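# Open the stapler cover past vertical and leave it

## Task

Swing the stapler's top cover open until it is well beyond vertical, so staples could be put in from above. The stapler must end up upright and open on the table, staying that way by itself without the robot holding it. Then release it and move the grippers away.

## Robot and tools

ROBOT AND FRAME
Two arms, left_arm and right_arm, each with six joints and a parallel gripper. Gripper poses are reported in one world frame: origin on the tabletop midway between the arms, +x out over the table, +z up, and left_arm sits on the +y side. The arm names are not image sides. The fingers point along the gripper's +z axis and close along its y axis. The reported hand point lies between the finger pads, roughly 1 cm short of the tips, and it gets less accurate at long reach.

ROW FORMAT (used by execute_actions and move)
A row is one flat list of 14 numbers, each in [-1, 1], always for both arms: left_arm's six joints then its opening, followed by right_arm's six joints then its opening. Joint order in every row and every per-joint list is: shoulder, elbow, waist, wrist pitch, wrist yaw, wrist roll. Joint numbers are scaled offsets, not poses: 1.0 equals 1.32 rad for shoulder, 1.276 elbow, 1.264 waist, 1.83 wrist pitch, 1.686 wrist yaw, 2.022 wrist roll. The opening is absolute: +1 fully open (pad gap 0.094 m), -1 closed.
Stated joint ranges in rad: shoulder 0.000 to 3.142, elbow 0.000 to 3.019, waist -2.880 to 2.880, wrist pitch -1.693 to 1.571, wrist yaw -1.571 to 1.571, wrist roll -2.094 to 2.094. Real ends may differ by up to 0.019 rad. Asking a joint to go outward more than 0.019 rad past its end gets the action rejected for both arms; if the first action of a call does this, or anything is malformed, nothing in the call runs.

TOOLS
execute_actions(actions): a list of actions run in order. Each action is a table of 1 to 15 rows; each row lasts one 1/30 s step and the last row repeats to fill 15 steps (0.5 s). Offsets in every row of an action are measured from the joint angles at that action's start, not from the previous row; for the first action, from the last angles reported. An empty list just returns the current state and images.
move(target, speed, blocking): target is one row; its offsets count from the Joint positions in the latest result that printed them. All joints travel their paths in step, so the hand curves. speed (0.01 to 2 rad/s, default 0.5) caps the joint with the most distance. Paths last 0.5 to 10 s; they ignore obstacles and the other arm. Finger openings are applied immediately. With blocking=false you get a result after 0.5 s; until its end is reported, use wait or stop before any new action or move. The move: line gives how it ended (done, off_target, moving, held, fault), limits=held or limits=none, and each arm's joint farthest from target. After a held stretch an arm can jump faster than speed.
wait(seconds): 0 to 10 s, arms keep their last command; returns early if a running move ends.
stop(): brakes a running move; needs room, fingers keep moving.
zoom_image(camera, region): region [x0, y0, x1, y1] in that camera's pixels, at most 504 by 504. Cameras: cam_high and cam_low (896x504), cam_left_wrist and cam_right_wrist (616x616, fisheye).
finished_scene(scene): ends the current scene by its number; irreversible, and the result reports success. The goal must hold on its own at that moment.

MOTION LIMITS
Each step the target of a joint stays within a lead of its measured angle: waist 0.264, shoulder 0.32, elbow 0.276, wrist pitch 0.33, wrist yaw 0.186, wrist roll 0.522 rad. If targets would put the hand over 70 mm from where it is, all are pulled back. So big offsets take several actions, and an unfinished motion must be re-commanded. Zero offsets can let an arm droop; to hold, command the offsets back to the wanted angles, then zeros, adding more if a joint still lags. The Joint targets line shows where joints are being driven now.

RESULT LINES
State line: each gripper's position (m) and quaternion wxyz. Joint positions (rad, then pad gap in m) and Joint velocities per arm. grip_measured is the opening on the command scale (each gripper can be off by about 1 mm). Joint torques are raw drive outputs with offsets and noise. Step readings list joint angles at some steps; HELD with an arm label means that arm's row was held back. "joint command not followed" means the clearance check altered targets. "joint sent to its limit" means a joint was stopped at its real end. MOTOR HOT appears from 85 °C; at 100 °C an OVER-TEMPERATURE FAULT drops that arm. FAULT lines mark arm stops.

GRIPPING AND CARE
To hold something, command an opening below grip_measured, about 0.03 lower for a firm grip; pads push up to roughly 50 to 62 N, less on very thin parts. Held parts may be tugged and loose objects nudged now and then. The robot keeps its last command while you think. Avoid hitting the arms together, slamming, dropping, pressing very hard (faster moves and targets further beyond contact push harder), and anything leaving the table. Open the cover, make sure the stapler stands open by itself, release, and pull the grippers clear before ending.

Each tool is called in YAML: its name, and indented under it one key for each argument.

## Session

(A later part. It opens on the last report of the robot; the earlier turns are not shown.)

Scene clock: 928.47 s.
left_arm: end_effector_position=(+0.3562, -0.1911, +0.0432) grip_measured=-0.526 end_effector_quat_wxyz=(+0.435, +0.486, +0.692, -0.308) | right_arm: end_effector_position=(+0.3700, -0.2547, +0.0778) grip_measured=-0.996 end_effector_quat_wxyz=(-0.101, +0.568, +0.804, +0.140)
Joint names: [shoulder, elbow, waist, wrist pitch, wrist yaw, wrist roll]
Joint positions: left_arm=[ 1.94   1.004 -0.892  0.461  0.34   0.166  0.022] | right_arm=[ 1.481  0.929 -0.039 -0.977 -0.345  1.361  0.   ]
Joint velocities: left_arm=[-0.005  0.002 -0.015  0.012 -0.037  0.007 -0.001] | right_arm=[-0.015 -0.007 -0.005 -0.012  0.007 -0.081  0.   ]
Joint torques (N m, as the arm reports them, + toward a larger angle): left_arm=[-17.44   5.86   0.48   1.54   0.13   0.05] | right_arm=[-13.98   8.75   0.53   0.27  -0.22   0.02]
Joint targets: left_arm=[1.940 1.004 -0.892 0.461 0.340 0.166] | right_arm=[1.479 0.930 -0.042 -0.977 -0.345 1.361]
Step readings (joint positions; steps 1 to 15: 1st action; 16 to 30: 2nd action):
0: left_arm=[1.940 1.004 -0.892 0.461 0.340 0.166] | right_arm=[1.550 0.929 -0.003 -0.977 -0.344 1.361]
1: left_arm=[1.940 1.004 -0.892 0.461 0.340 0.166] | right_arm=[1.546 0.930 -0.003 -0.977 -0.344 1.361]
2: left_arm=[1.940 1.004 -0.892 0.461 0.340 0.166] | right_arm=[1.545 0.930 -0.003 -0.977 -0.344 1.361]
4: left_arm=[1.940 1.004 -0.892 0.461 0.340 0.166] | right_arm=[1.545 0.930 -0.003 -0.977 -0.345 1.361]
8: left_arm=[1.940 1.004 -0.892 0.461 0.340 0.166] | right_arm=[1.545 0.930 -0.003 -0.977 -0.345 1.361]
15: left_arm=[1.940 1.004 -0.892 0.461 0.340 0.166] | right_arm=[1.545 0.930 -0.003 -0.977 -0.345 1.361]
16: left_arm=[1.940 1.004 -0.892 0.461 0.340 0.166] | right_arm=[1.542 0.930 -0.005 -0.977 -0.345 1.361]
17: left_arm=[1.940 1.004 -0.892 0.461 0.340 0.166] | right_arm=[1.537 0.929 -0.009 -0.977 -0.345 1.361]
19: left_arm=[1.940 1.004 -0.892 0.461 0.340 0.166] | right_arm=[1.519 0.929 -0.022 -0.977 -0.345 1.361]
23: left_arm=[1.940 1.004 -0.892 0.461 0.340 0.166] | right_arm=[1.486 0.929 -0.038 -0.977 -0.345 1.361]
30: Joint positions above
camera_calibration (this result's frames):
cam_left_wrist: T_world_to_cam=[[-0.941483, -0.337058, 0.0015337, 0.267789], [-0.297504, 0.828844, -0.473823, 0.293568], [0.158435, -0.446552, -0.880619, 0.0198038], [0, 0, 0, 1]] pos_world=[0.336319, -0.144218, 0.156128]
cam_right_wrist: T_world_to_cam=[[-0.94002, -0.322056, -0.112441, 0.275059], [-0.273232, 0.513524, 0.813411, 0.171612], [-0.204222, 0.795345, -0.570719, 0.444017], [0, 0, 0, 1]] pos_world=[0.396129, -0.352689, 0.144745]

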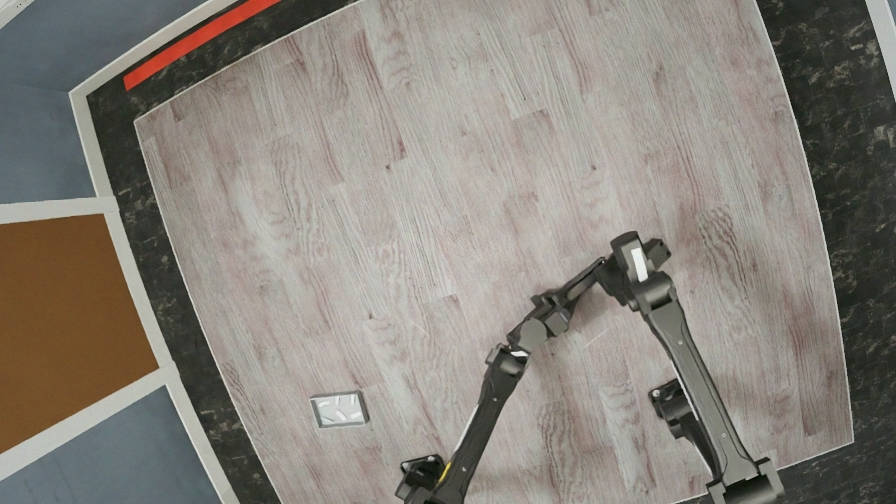

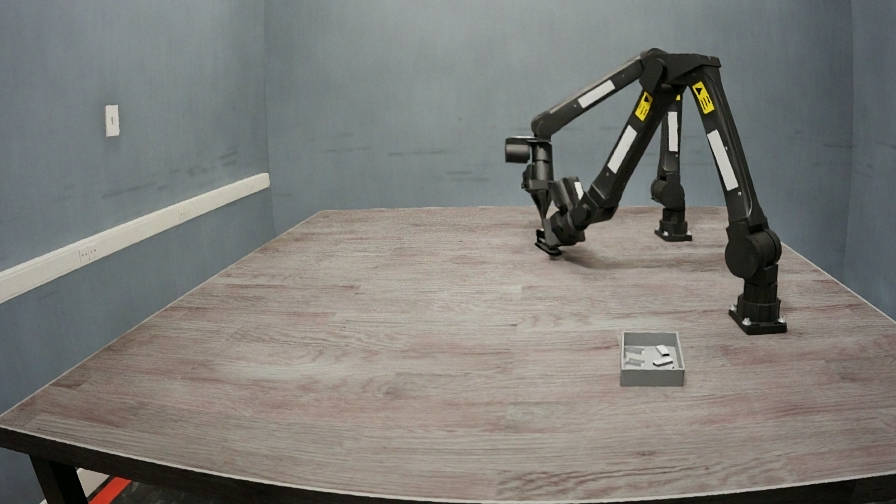

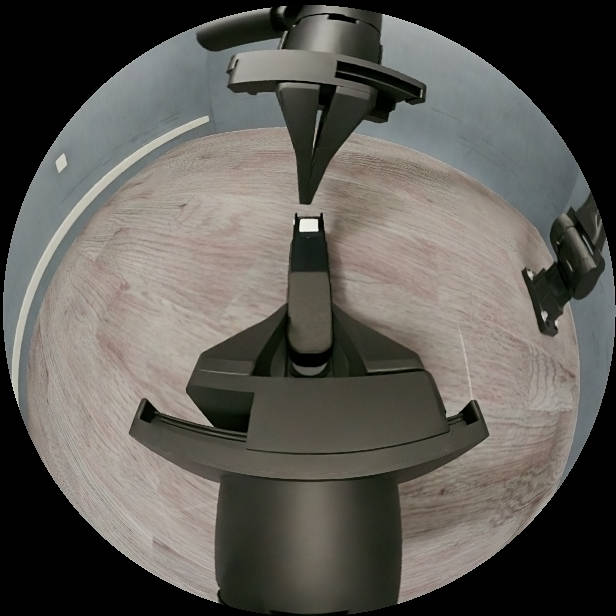

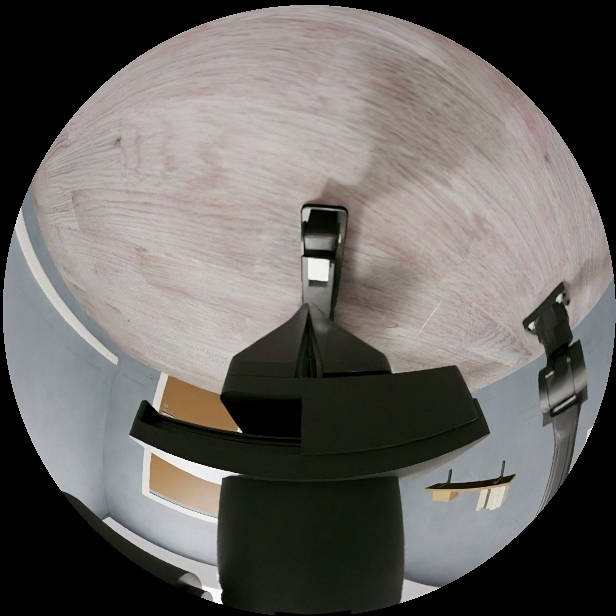

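execute_actions:
  actions:
    - [[0,0,0,0,0,0,-0.565, 0.06,0,0,0,0,0,-1]]
    - [[0,0,0,0,0,0,-0.565, 0.035,0,0,0,0.005,0,-1]]
    - [[0,0,0,0,0,0,-0.565, 0.05,-0.03,0,0,0.012,0,-1],[0,0,0,0,0,0,-0.565, 0.06,-0.04,0,0,0.015,0,-1],[0,0,0,0,0,0,-0.565, 0.069,-0.047,0,0,0.018,0,-1]]

Scene clock: 944.13 s.
left_arm: end_effector_position=(+0.3562, -0.1911, +0.0432) grip_measured=-0.526 end_effector_quat_wxyz=(+0.435, +0.486, +0.692, -0.308) | right_arm: end_effector_position=(+0.3641, -0.2564, +0.0515) grip_measured=-0.996 end_effector_quat_wxyz=(-0.125, +0.574, +0.801, +0.114)
Joint names: [shoulder, elbow, waist, wrist pitch, wrist yaw, wrist roll]
Joint positions: left_arm=[ 1.94   1.004 -0.892  0.461  0.34   0.166  0.022] | right_arm=[ 1.549  0.925 -0.039 -0.977 -0.339  1.361  0.   ]
Joint velocities: left_arm=[ 0.005 -0.007  0.005 -0.007  0.051 -0.051  0.   ] | right_arm=[-0.005  0.007  0.005 -0.007 -0.051 -0.095  0.   ]
Joint torques (N m, as the arm reports them, + toward a larger angle): left_arm=[-17.41   5.85   0.72   1.53   0.15   0.08] | right_arm=[-6.14  3.16  0.64  0.19  0.93  0.03]
Joint targets: left_arm=[1.940 1.004 -0.892 0.461 0.340 0.166] | right_arm=[1.639 0.869 -0.039 -0.978 -0.312 1.361]
Step readings (joint positions; steps 1 to 15: 1st action; 16 to 30: 2nd action; 31 to 45: 3rd action):
0: left_arm=[1.940 1.004 -0.892 0.461 0.340 0.166] | right_arm=[1.481 0.929 -0.039 -0.977 -0.345 1.361]
1: left_arm=[1.940 1.004 -0.892 0.461 0.340 0.166] | right_arm=[1.484 0.929 -0.039 -0.977 -0.345 1.361]
2: left_arm=[1.940 1.004 -0.892 0.461 0.340 0.166] | right_arm=[1.490 0.929 -0.039 -0.977 -0.345 1.361]
4: left_arm=[1.940 1.004 -0.892 0.461 0.340 0.166] | right_arm=[1.510 0.929 -0.039 -0.977 -0.345 1.361]
8: left_arm=[1.940 1.004 -0.892 0.461 0.340 0.166] | right_arm=[1.544 0.929 -0.039 -0.977 -0.345 1.361]
15: left_arm=[1.940 1.004 -0.892 0.461 0.340 0.166] | right_arm=[1.546 0.929 -0.039 -0.977 -0.345 1.361]
16: left_arm=[1.940 1.004 -0.892 0.461 0.340 0.166] | right_arm=[1.547 0.929 -0.039 -0.977 -0.343 1.361]
17: left_arm=[1.940 1.004 -0.892 0.461 0.340 0.166] | right_arm=[1.548 0.929 -0.039 -0.977 -0.342 1.361]
19: left_arm=[1.940 1.004 -0.892 0.461 0.340 0.166] | right_arm=[1.548 0.929 -0.039 -0.977 -0.342 1.361]
23: left_arm=[1.940 1.004 -0.892 0.461 0.340 0.166] | right_arm=[1.548 0.929 -0.039 -0.977 -0.342 1.361]
30: left_arm=[1.940 1.004 -0.892 0.461 0.340 0.166] | right_arm=[1.548 0.929 -0.039 -0.977 -0.342 1.361]
31: left_arm=[1.940 1.004 -0.892 0.461 0.340 0.166] | right_arm=[1.549 0.927 -0.039 -0.977 -0.340 1.361]
32: left_arm=[1.940 1.004 -0.892 0.461 0.340 0.166] | right_arm=[1.549 0.926 -0.039 -0.977 -0.340 1.361]
34: left_arm=[1.940 1.004 -0.892 0.461 0.340 0.166] | right_arm=[1.549 0.925 -0.039 -0.977 -0.339 1.361]
38: left_arm=[1.940 1.004 -0.892 0.461 0.340 0.166] | right_arm=[1.549 0.925 -0.039 -0.977 -0.339 1.361]
45: Joint positions above
camera_calibration (this result's frames):
cam_left_wrist: T_world_to_cam=[[-0.941483, -0.337058, 0.0015337, 0.267789], [-0.297504, 0.828844, -0.473823, 0.293568], [0.158435, -0.446552, -0.880619, 0.0198038], [0, 0, 0, 1]] pos_world=[0.336319, -0.144218, 0.156128]
cam_right_wrist: T_world_to_cam=[[-0.945427, -0.323169, -0.041593, 0.264089], [-0.215889, 0.525679, 0.822833, 0.174022], [-0.244049, 0.786907, -0.56676, 0.441331], [0, 0, 0, 1]] pos_world=[0.394953, -0.353421, 0.117922]

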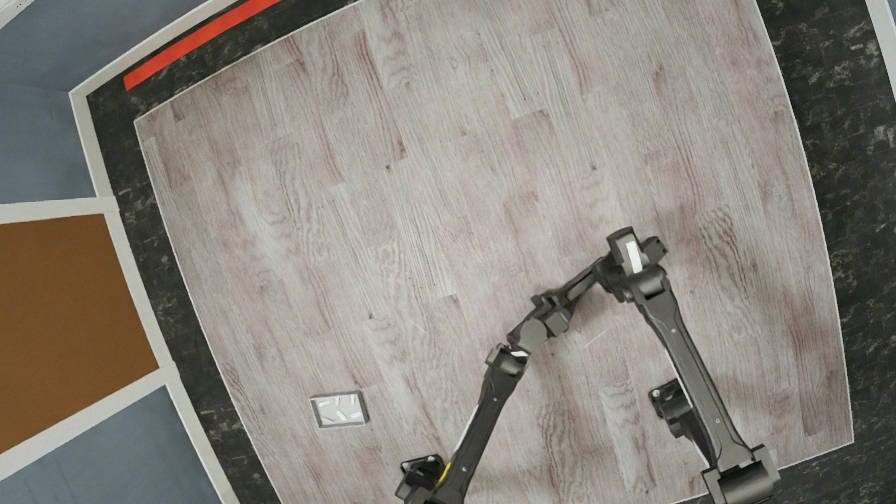

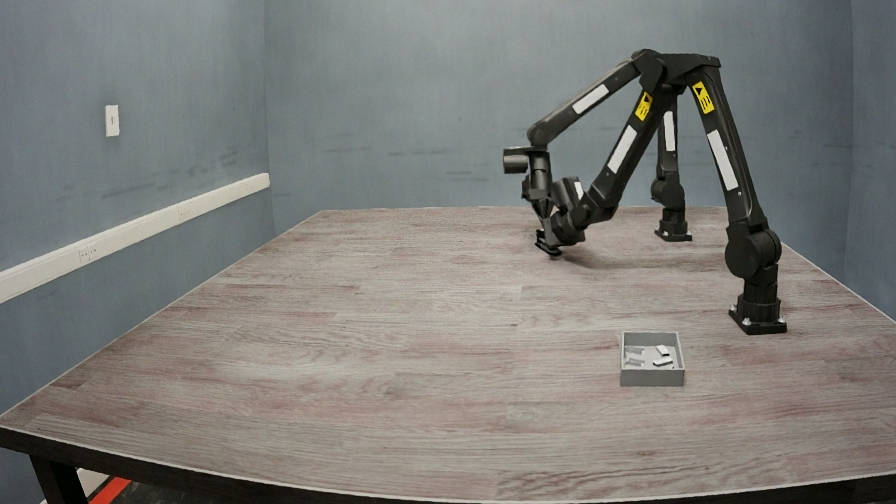

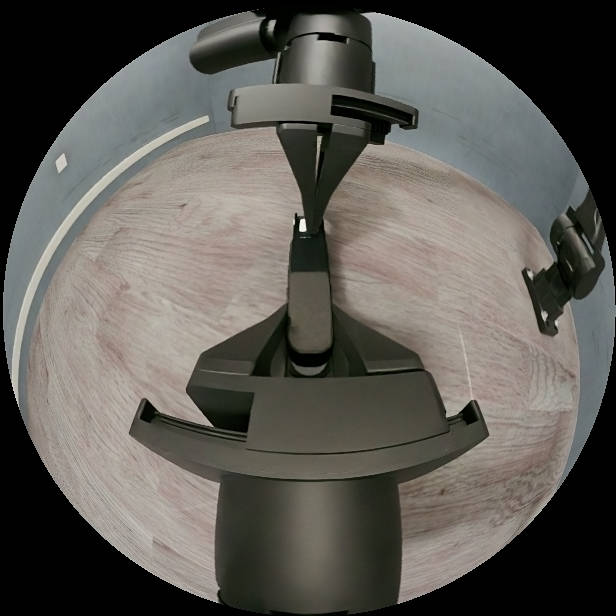

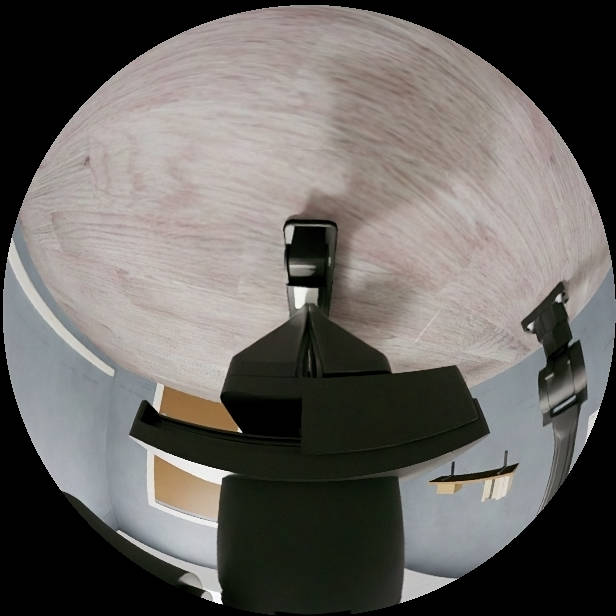

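execute_actions:
  actions:
    - [[-0.02,0.03,0,0.008,0,0,-0.565, 0.068,-0.044,0,0,0.016,0,-1],[-0.025,0.035,0,0.011,0,0,-0.565, 0.068,-0.044,0,0,0.016,0,-1],[-0.03,0.04,0,0.014,0,0,-0.565, 0.068,-0.044,0,0,0.016,0,-1],[-0.034,0.044,0,0.017,0,0,-0.565, 0.068,-0.044,0,0,0.016,0,-1],[-0.038,0.047,0,0.019,0,0,-0.565, 0.068,-0.044,0,0,0.016,0,-1]]

Scene clock: 946.87 s.
left_arm: end_effector_position=(+0.3565, -0.1914, +0.0445) grip_measured=-0.526 end_effector_quat_wxyz=(+0.436, +0.486, +0.692, -0.308) | right_arm: end_effector_position=(+0.3641, -0.2565, +0.0515) grip_measured=-0.996 end_effector_quat_wxyz=(-0.125, +0.574, +0.801, +0.114)
Joint names: [shoulder, elbow, waist, wrist pitch, wrist yaw, wrist roll]
Joint positions: left_arm=[ 1.939  1.004 -0.892  0.462  0.34   0.166  0.022] | right_arm=[ 1.549  0.925 -0.039 -0.977 -0.338  1.361  0.   ]
Joint velocities: left_arm=[-0.005 -0.012 -0.005 -0.017 -0.022  0.095  0.001] | right_arm=[ 0.005 -0.007  0.005 -0.012 -0.022  0.051  0.001]
Joint torques (N m, as the arm reports them, + toward a larger angle): left_arm=[-21.59  10.16   0.67   2.65   0.15   0.06] | right_arm=[-6.16  3.22  0.66  0.2   0.94  0.03]
Joint targets: left_arm=[1.890 1.064 -0.892 0.496 0.341 0.166] | right_arm=[1.639 0.869 -0.039 -0.977 -0.311 1.361]
Step readings (joint positions):
0: left_arm=[1.940 1.004 -0.892 0.461 0.340 0.166] | right_arm=[1.549 0.925 -0.039 -0.977 -0.339 1.361]
1: left_arm=[1.940 1.004 -0.892 0.461 0.340 0.166] | right_arm=[1.549 0.925 -0.039 -0.977 -0.339 1.361]
2: left_arm=[1.940 1.004 -0.892 0.461 0.340 0.166] | right_arm=[1.549 0.925 -0.039 -0.977 -0.339 1.361]
4: left_arm=[1.939 1.004 -0.892 0.462 0.340 0.166] | right_arm=[1.549 0.925 -0.039 -0.977 -0.339 1.361]
8: left_arm=[1.939 1.004 -0.892 0.462 0.340 0.166] | right_arm=[1.549 0.925 -0.039 -0.977 -0.338 1.361]
15: Joint positions above
camera_calibration (this result's frames):
cam_left_wrist: T_world_to_cam=[[-0.94137, -0.337376, 0.000388031, 0.267939], [-0.296886, 0.827846, -0.475952, 0.294163], [0.160253, -0.448162, -0.879471, 0.0197687], [0, 0, 0, 1]] pos_world=[0.336394, -0.144266, 0.157289]
cam_right_wrist: T_world_to_cam=[[-0.945421, -0.323196, -0.0415151, 0.264062], [-0.215934, 0.525988, 0.822623, 0.17418], [-0.244032, 0.78669, -0.567069, 0.441323], [0, 0, 0, 1]] pos_world=[0.394958, -0.353457, 0.117938]

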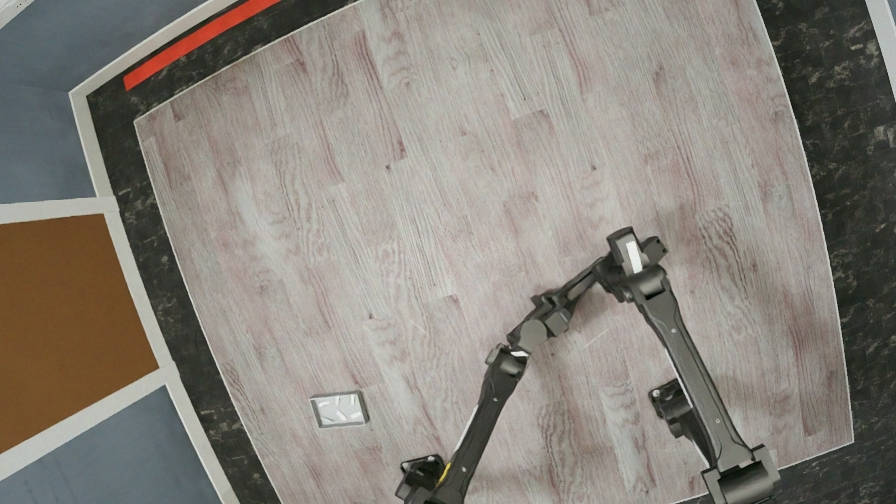

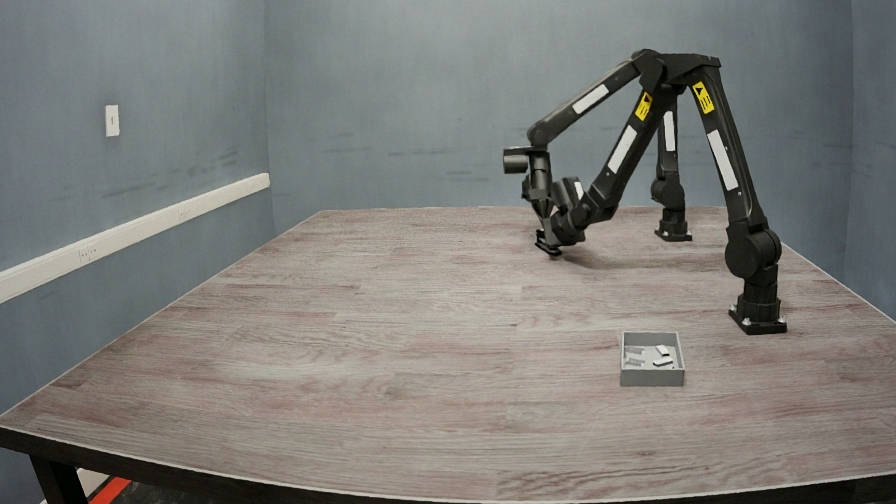

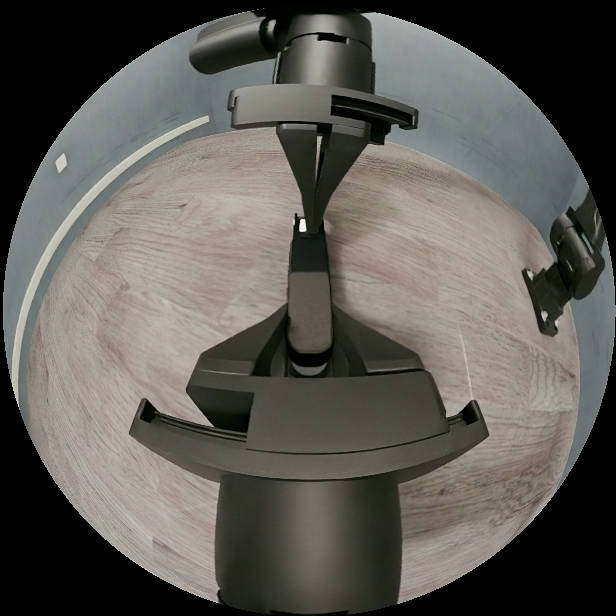

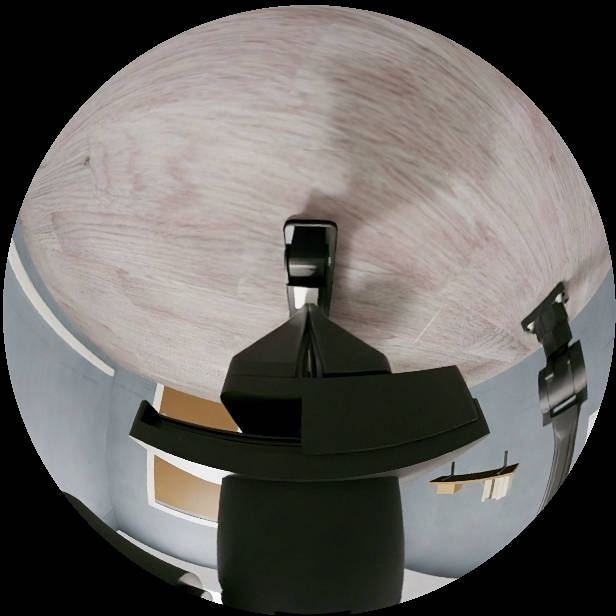

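execute_actions:
  actions:
    - [[0,0,0,0,0,0,-0.565, 0,0,0,0,0,0,-1]]
    - [[0,0,0,0,0,0,-0.565, -0.055,0,0,0,0,0,-1]]

Scene clock: 965.70 s.
left_arm: end_effector_position=(+0.3564, -0.1913, +0.0437) grip_measured=-0.526 end_effector_quat_wxyz=(+0.436, +0.486, +0.692, -0.309) | right_arm: end_effector_position=(+0.3690, -0.2555, +0.0795) grip_measured=-0.996 end_effector_quat_wxyz=(-0.098, +0.568, +0.805, +0.140)
Joint names: [shoulder, elbow, waist, wrist pitch, wrist yaw, wrist roll]
Joint positions: left_arm=[ 1.94   1.004 -0.892  0.462  0.34   0.166  0.022] | right_arm=[ 1.473  0.925 -0.039 -0.977 -0.34   1.361  0.   ]
Joint velocities: left_arm=[ 0.005 -0.002 -0.005 -0.002 -0.022 -0.022 -0.001] | right_arm=[-0.005  0.002 -0.005 -0.002 -0.037 -0.037 -0.   ]
Joint torques (N m, as the arm reports them, + toward a larger angle): left_arm=[-17.29   5.88   0.82   1.56   0.13   0.07] | right_arm=[-13.47   8.66   0.64   0.29  -0.22   0.02]
Joint targets: left_arm=[1.940 1.004 -0.892 0.462 0.340 0.166] | right_arm=[1.472 0.927 -0.039 -0.977 -0.340 1.361]
Step readings (joint positions; steps 1 to 15: 1st action; 16 to 30: 2nd action):
0: left_arm=[1.939 1.004 -0.892 0.462 0.340 0.166] | right_arm=[1.549 0.925 -0.039 -0.977 -0.338 1.361]
1: left_arm=[1.940 1.004 -0.892 0.462 0.340 0.166] | right_arm=[1.546 0.927 -0.039 -0.977 -0.340 1.361]
2: left_arm=[1.940 1.004 -0.892 0.462 0.340 0.166] | right_arm=[1.545 0.927 -0.039 -0.977 -0.340 1.361]
4: left_arm=[1.940 1.004 -0.892 0.462 0.340 0.166] | right_arm=[1.545 0.927 -0.039 -0.977 -0.340 1.361]
8: left_arm=[1.940 1.004 -0.892 0.462 0.340 0.166] | right_arm=[1.545 0.927 -0.039 -0.977 -0.340 1.361]
15: left_arm=[1.940 1.004 -0.892 0.462 0.340 0.166] | right_arm=[1.545 0.927 -0.039 -0.977 -0.340 1.361]
16: left_arm=[1.940 1.004 -0.892 0.462 0.340 0.166] | right_arm=[1.542 0.927 -0.039 -0.977 -0.340 1.361]
17: left_arm=[1.940 1.004 -0.892 0.462 0.340 0.166] | right_arm=[1.536 0.926 -0.039 -0.977 -0.340 1.361]
19: left_arm=[1.940 1.004 -0.892 0.462 0.340 0.166] | right_arm=[1.515 0.925 -0.039 -0.977 -0.340 1.361]
23: left_arm=[1.940 1.004 -0.892 0.462 0.340 0.166] | right_arm=[1.478 0.925 -0.039 -0.977 -0.340 1.361]
30: Joint positions above
camera_calibration (this result's frames):
cam_left_wrist: T_world_to_cam=[[-0.941484, -0.337057, 0.000971319, 0.267914], [-0.297026, 0.828301, -0.475072, 0.293842], [0.159322, -0.447561, -0.879946, 0.019646], [0, 0, 0, 1]] pos_world=[0.336386, -0.144295, 0.156623]
cam_right_wrist: T_world_to_cam=[[-0.939412, -0.322285, -0.116778, 0.2741], [-0.277859, 0.516418, 0.810004, 0.173078], [-0.200746, 0.793376, -0.574679, 0.443959], [0, 0, 0, 1]] pos_world=[0.394707, -0.353269, 0.146949]

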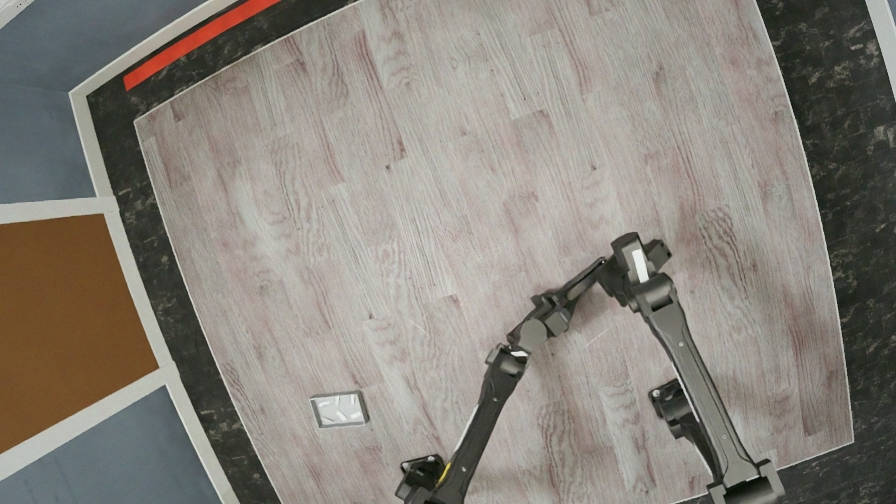

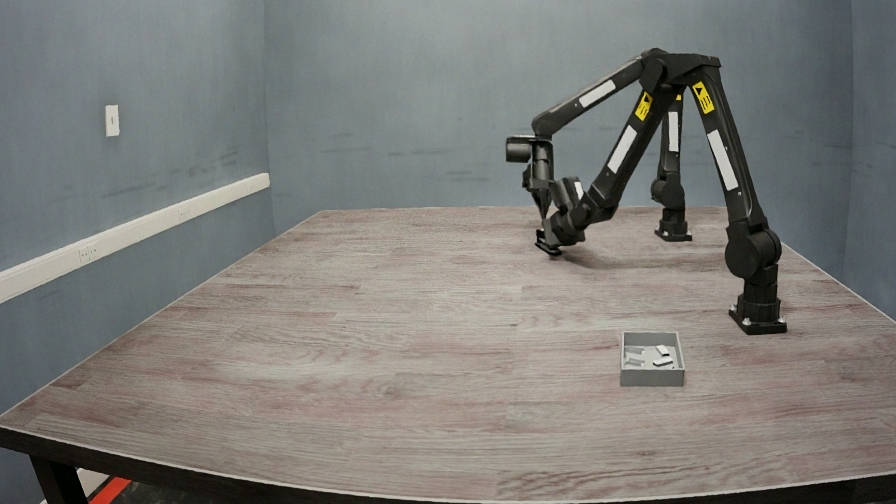

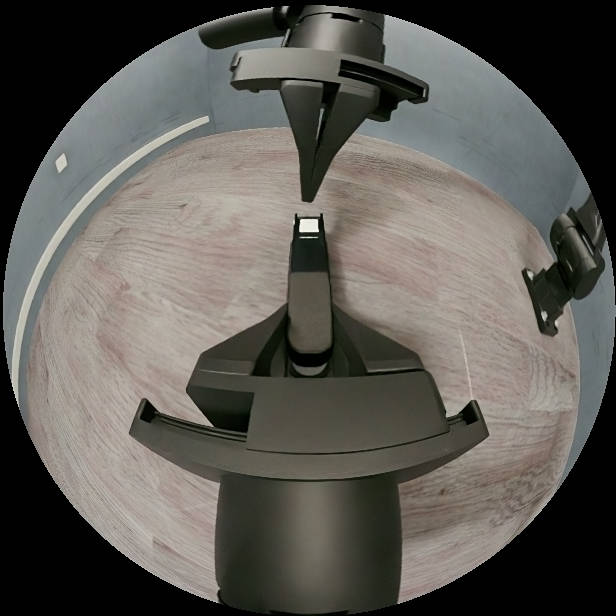

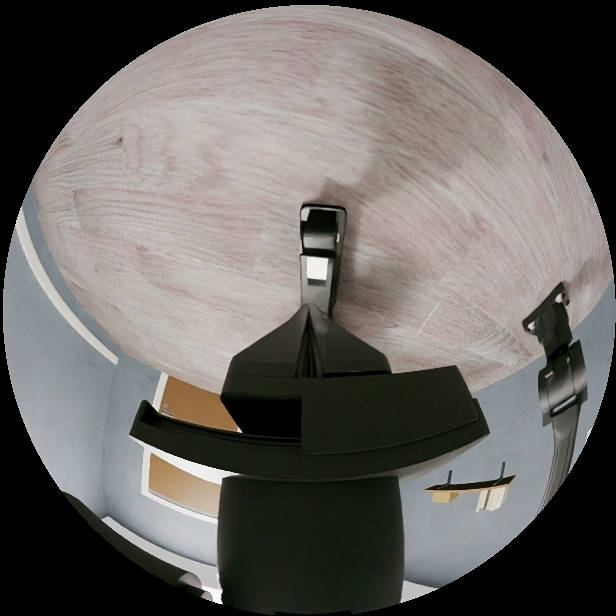

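move:
  target: [0,0,0,0,0,0,-0.565, 0,0.067,0.175,-0.041,0.205,0.102,-0.4]
  speed: 0.4

Scene clock: 969.37 s.
left_arm: end_effector_position=(+0.3564, -0.1913, +0.0437) grip_measured=-0.526 end_effector_quat_wxyz=(+0.436, +0.486, +0.692, -0.309) | right_arm: end_effector_position=(+0.3595, -0.2291, +0.0838) grip_measured=-0.401 end_effector_quat_wxyz=(+0.007, +0.571, +0.821, +0.009)
Joint names: [shoulder, elbow, waist, wrist pitch, wrist yaw, wrist roll]
Joint positions: left_arm=[ 1.94   1.004 -0.892  0.462  0.34   0.166  0.022] | right_arm=[ 1.473  0.969  0.18  -1.044  0.002  1.558  0.028]
Joint velocities: left_arm=[-0.015 -0.007 -0.005 -0.027  0.007  0.007 -0.   ] | right_arm=[-0.015  0.002 -0.005 -0.002 -0.066 -0.007  0.001]
Joint torques (N m, as the arm reports them, + toward a larger angle): left_arm=[-17.16   5.85   0.47   1.52   0.14   0.05] | right_arm=[-13.22  12.47   0.76  -0.03   0.2    0.14]
Joint targets: left_arm=[1.940 1.004 -0.892 0.462 0.340 0.166] | right_arm=[1.473 1.011 0.183 -1.052 0.005 1.567]
move: off_target (right_arm); limits=none; left_arm: farthest joint: the waist, 0.000 radians from its target (0.000 radians at the start); right_arm: farthest joint: the elbow, 0.042 radians from its target (0.085 radians at the start)
camera_calibration (this result's frames):
cam_left_wrist: T_world_to_cam=[[-0.941484, -0.337057, 0.000971319, 0.267914], [-0.297026, 0.828301, -0.475072, 0.293842], [0.159322, -0.447561, -0.879946, 0.019646], [0, 0, 0, 1]] pos_world=[0.336386, -0.144295, 0.156623]
cam_right_wrist: T_world_to_cam=[[-0.934502, -0.35528, -0.0219751, 0.256913], [-0.299687, 0.751956, 0.587155, 0.233815], [-0.19208, 0.555283, -0.809176, 0.385601], [0, 0, 0, 1]] pos_world=[0.384223, -0.29866, 0.18038]

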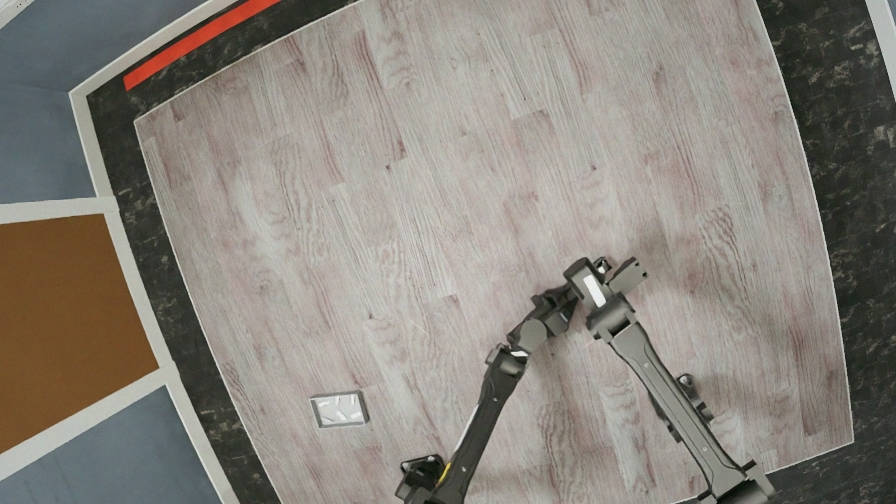

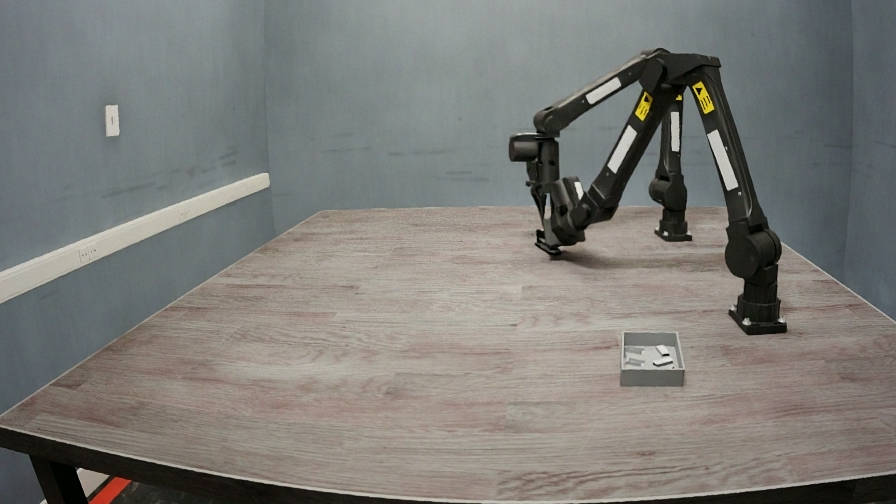

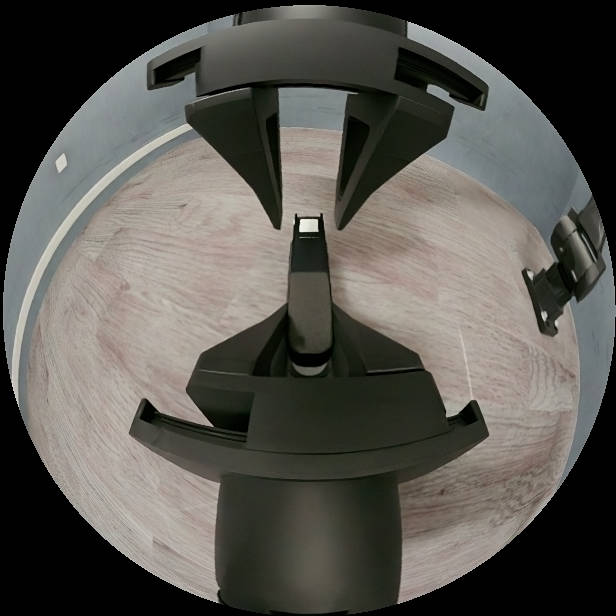

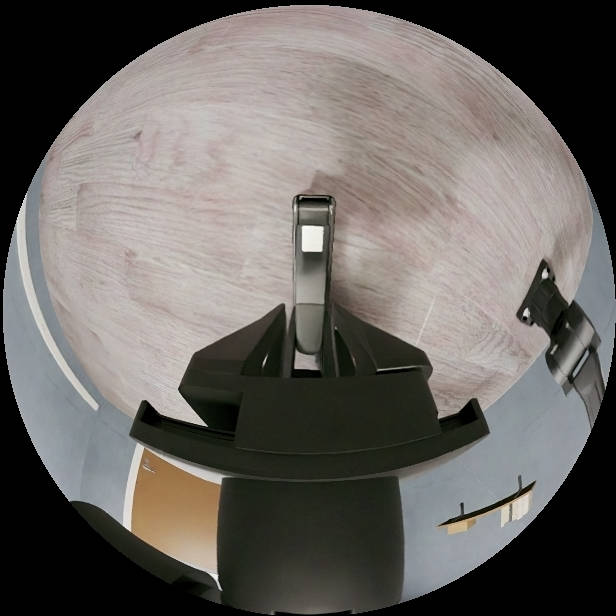

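move:
  target: [0,0,0,0,0,0,-0.565, 0.108,-0.061,-0.013,0.0945,0,0,-0.4]
  speed: 0.12

Scene clock: 973.40 s.
left_arm: end_effector_position=(+0.3564, -0.1913, +0.0437) grip_measured=-0.526 end_effector_quat_wxyz=(+0.436, +0.486, +0.692, -0.309) | right_arm: end_effector_position=(+0.3582, -0.2324, +0.0179) grip_measured=-0.401 end_effector_quat_wxyz=(+0.000, +0.574, +0.819, -0.002)
Joint names: [shoulder, elbow, waist, wrist pitch, wrist yaw, wrist roll]
Joint positions: left_arm=[ 1.94   1.004 -0.892  0.462  0.34   0.166  0.022] | right_arm=[ 1.59   0.896  0.173 -0.88   0.002  1.558  0.028]
Joint velocities: left_arm=[ 0.005 -0.007  0.005  0.007 -0.007 -0.051 -0.   ] | right_arm=[ 0.005  0.002 -0.015  0.012 -0.051  0.066  0.   ]
Joint torques (N m, as the arm reports them, + toward a larger angle): left_arm=[-17.25   5.8    0.39   1.54   0.15   0.07] | right_arm=[-12.11   7.16  -0.19   0.55   0.07   0.03]
Joint targets: left_arm=[1.940 1.004 -0.892 0.462 0.340 0.166] | right_arm=[1.615 0.891 0.164 -0.871 0.002 1.558]
move: off_target (right_arm); limits=none; left_arm: farthest joint: the waist, 0.000 radians from its target (0.000 radians at the start); right_arm: farthest joint: the shoulder, 0.026 radians from its target (0.143 radians at the start)
camera_calibration (this result's frames):
cam_left_wrist: T_world_to_cam=[[-0.941484, -0.337057, 0.000971319, 0.267914], [-0.297026, 0.828301, -0.475072, 0.293842], [0.159322, -0.447561, -0.879946, 0.019646], [0, 0, 0, 1]] pos_world=[0.336386, -0.144295, 0.156623]
cam_right_wrist: T_world_to_cam=[[-0.937275, -0.348575, 0.00319404, 0.255245], [-0.280259, 0.758968, 0.587726, 0.26925], [-0.207291, 0.549966, -0.809053, 0.338096], [0, 0, 0, 1]] pos_world=[0.384778, -0.301322, 0.114478]

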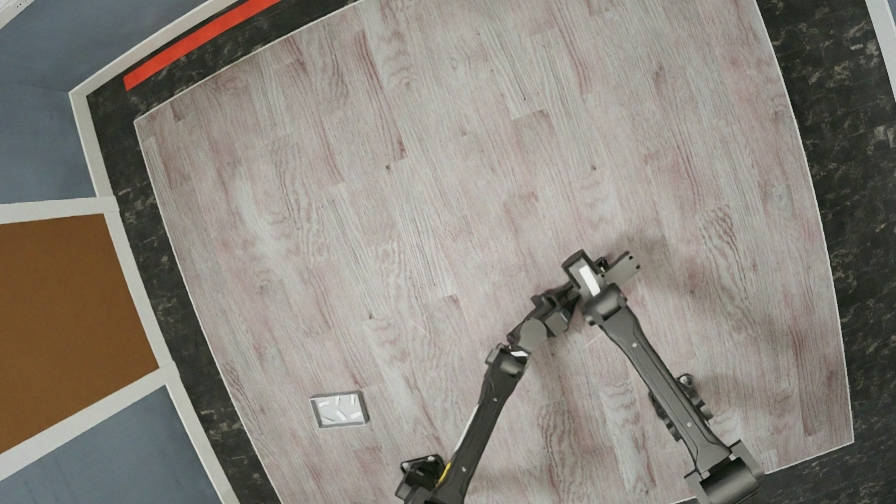

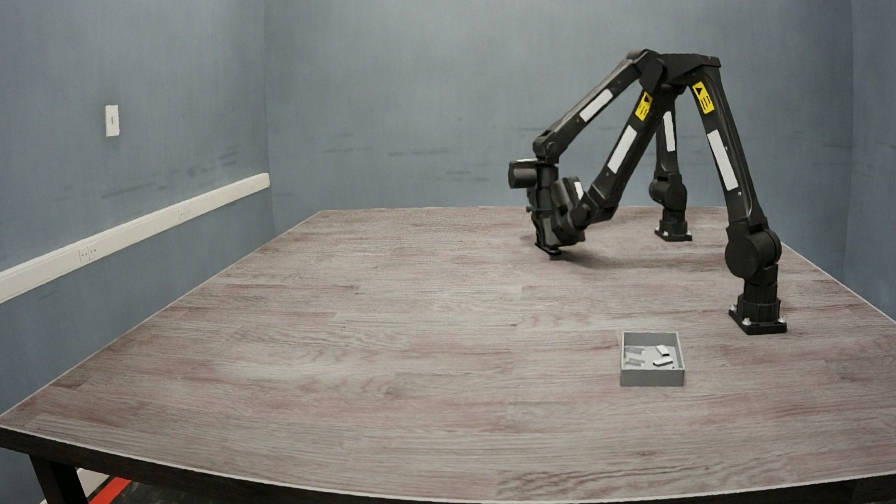

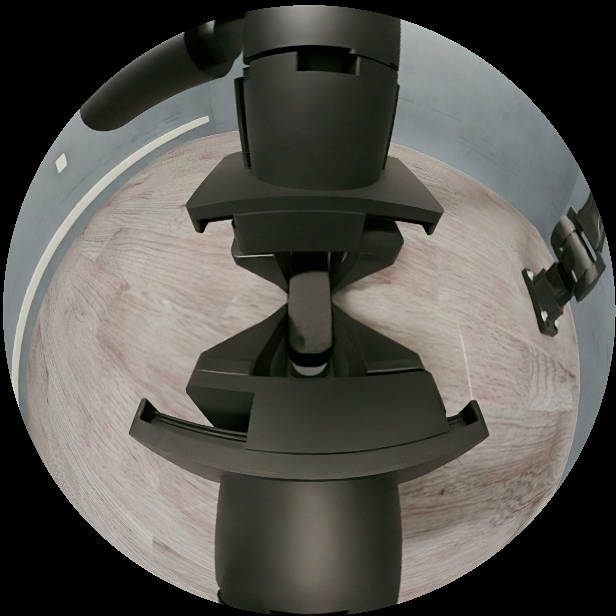

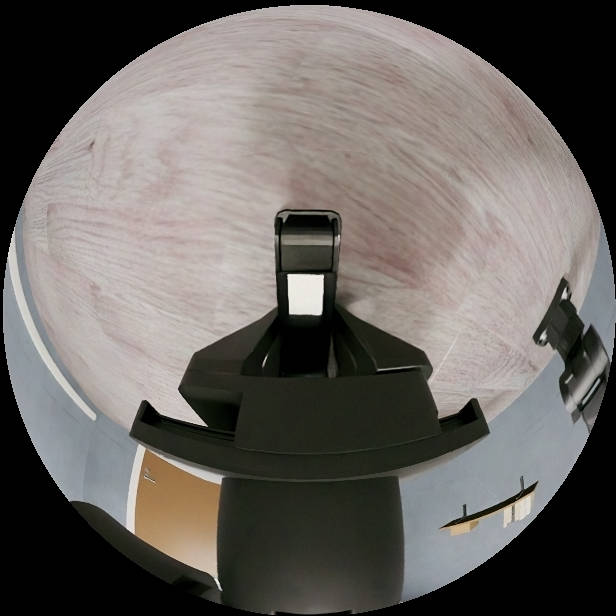

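execute_actions:
  actions:
    - [[0,0,0,0,0,0,-0.565, 0.02,0,0,0,0,0,-0.44]]
    - [[0,0,0,0,0,0,-0.565, 0.035,-0.01,0,0.008,0,0,-0.44]]
    - [[0,0,0,0,0,0,-0.565, 0.05,-0.03,0,0.005,0,0,-0.44],[0,0,0,0,0,0,-0.565, 0.06,-0.04,0,0.005,0,0,-0.44],[0,0,0,0,0,0,-0.565, 0.07,-0.047,0,0.005,0,0,-0.44]]

Scene clock: 976.93 s.
left_arm: end_effector_position=(+0.3564, -0.1913, +0.0437) grip_measured=-0.526 end_effector_quat_wxyz=(+0.436, +0.486, +0.692, -0.309) | right_arm: end_effector_position=(+0.3565, -0.2330, +0.0125) grip_measured=-0.439 end_effector_quat_wxyz=(-0.002, +0.574, +0.819, -0.004)
Joint names: [shoulder, elbow, waist, wrist pitch, wrist yaw, wrist roll]
Joint positions: left_arm=[ 1.94   1.004 -0.892  0.462  0.34   0.166  0.022] | right_arm=[ 1.6    0.89   0.173 -0.871  0.002  1.558  0.026]
Joint velocities: left_arm=[-0.015 -0.002  0.005 -0.002 -0.037  0.051  0.001] | right_arm=[-0.005  0.002  0.005 -0.007  0.007  0.022 -0.   ]
Joint torques (N m, as the arm reports them, + toward a larger angle): left_arm=[-17.14   5.82   0.55   1.54   0.12   0.06] | right_arm=[-6.26  2.77  0.61  0.43  0.07  0.03]
Joint targets: left_arm=[1.940 1.004 -0.892 0.462 0.340 0.166] | right_arm=[1.691 0.835 0.173 -0.865 0.002 1.558]
Step readings (joint positions; steps 1 to 15: 1st action; 16 to 30: 2nd action; 31 to 45: 3rd action):
0: left_arm=[1.940 1.004 -0.892 0.462 0.340 0.166] | right_arm=[1.590 0.896 0.173 -0.880 0.002 1.558]
1: left_arm=[1.940 1.004 -0.892 0.462 0.340 0.166] | right_arm=[1.590 0.896 0.173 -0.880 0.002 1.558]
2: left_arm=[1.940 1.004 -0.892 0.462 0.340 0.166] | right_arm=[1.590 0.896 0.173 -0.880 0.002 1.558]
4: left_arm=[1.940 1.004 -0.892 0.462 0.340 0.166] | right_arm=[1.590 0.896 0.173 -0.880 0.002 1.558]
8: left_arm=[1.940 1.004 -0.892 0.462 0.340 0.166] | right_arm=[1.590 0.896 0.173 -0.880 0.002 1.558]
15: left_arm=[1.940 1.004 -0.892 0.462 0.340 0.166] | right_arm=[1.590 0.896 0.173 -0.880 0.002 1.558]
16: left_arm=[1.940 1.004 -0.892 0.462 0.340 0.166] | right_arm=[1.590 0.896 0.173 -0.879 0.002 1.558]
17: left_arm=[1.940 1.004 -0.892 0.462 0.340 0.166] | right_arm=[1.592 0.896 0.173 -0.877 0.002 1.558]
19: left_arm=[1.940 1.004 -0.892 0.462 0.340 0.166] | right_arm=[1.598 0.895 0.173 -0.874 0.002 1.558]
23: left_arm=[1.940 1.004 -0.892 0.462 0.340 0.166] | right_arm=[1.599 0.895 0.173 -0.874 0.002 1.558]
30: left_arm=[1.940 1.004 -0.892 0.462 0.340 0.166] | right_arm=[1.599 0.895 0.173 -0.874 0.002 1.558]
31: left_arm=[1.940 1.004 -0.892 0.462 0.340 0.166] | right_arm=[1.600 0.893 0.173 -0.874 0.002 1.558]
32: left_arm=[1.940 1.004 -0.892 0.462 0.340 0.166] | right_arm=[1.600 0.892 0.173 -0.873 0.002 1.558]
34: left_arm=[1.940 1.004 -0.892 0.462 0.340 0.166] | right_arm=[1.600 0.890 0.173 -0.871 0.002 1.558]
38: left_arm=[1.940 1.004 -0.892 0.462 0.340 0.166] | right_arm=[1.600 0.890 0.173 -0.871 0.002 1.558]
45: Joint positions above
camera_calibration (this result's frames):
cam_left_wrist: T_world_to_cam=[[-0.941484, -0.337057, 0.000971319, 0.267914], [-0.297026, 0.828301, -0.475072, 0.293842], [0.159322, -0.447561, -0.879946, 0.019646], [0, 0, 0, 1]] pos_world=[0.336386, -0.144295, 0.156623]
cam_right_wrist: T_world_to_cam=[[-0.937236, -0.348561, 0.00967756, 0.253366], [-0.27666, 0.760222, 0.587811, 0.271421], [-0.212246, 0.548241, -0.80894, 0.33504], [0, 0, 0, 1]] pos_world=[0.383666, -0.301709, 0.109031]

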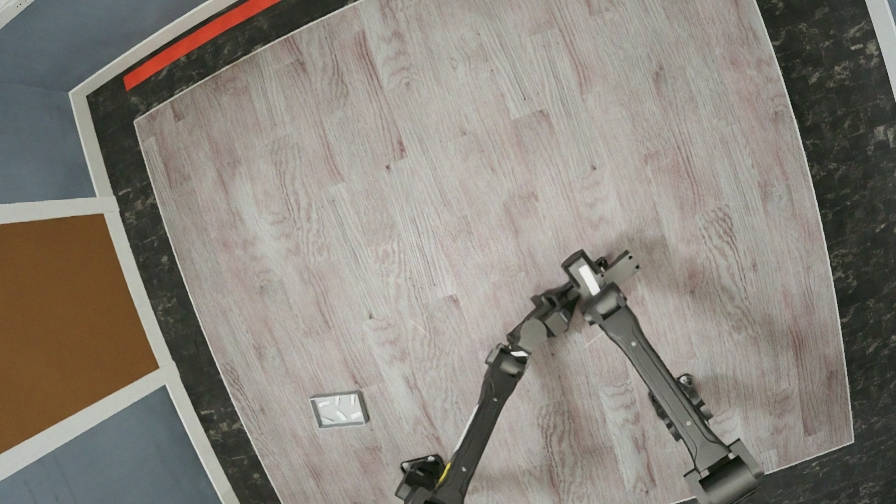

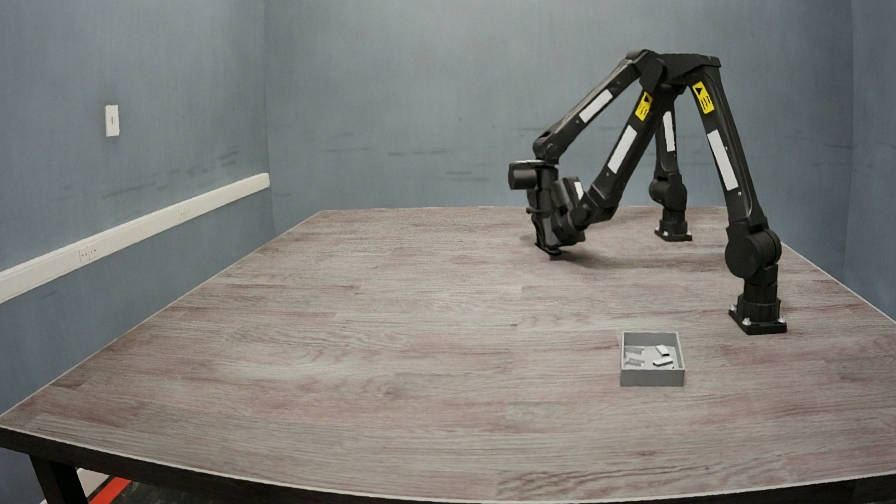

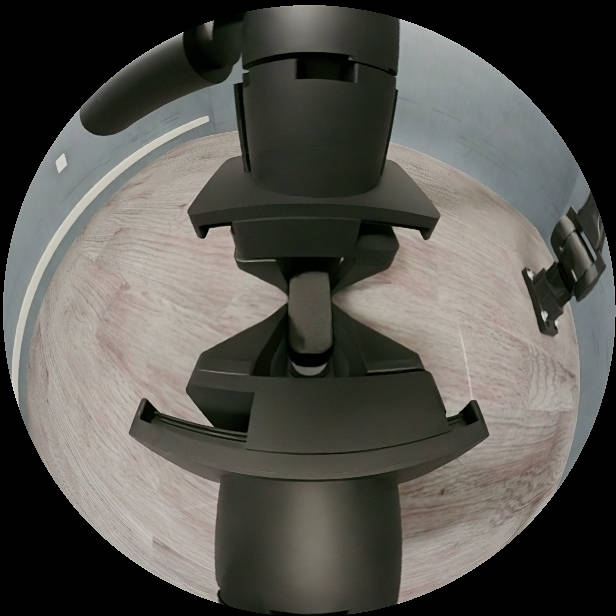

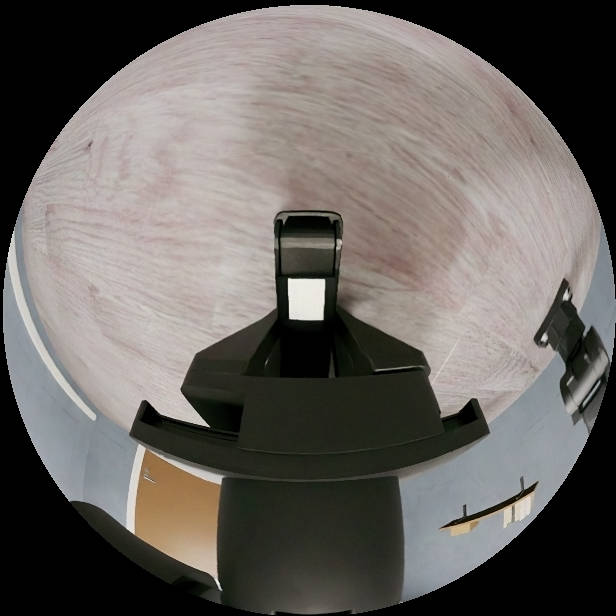

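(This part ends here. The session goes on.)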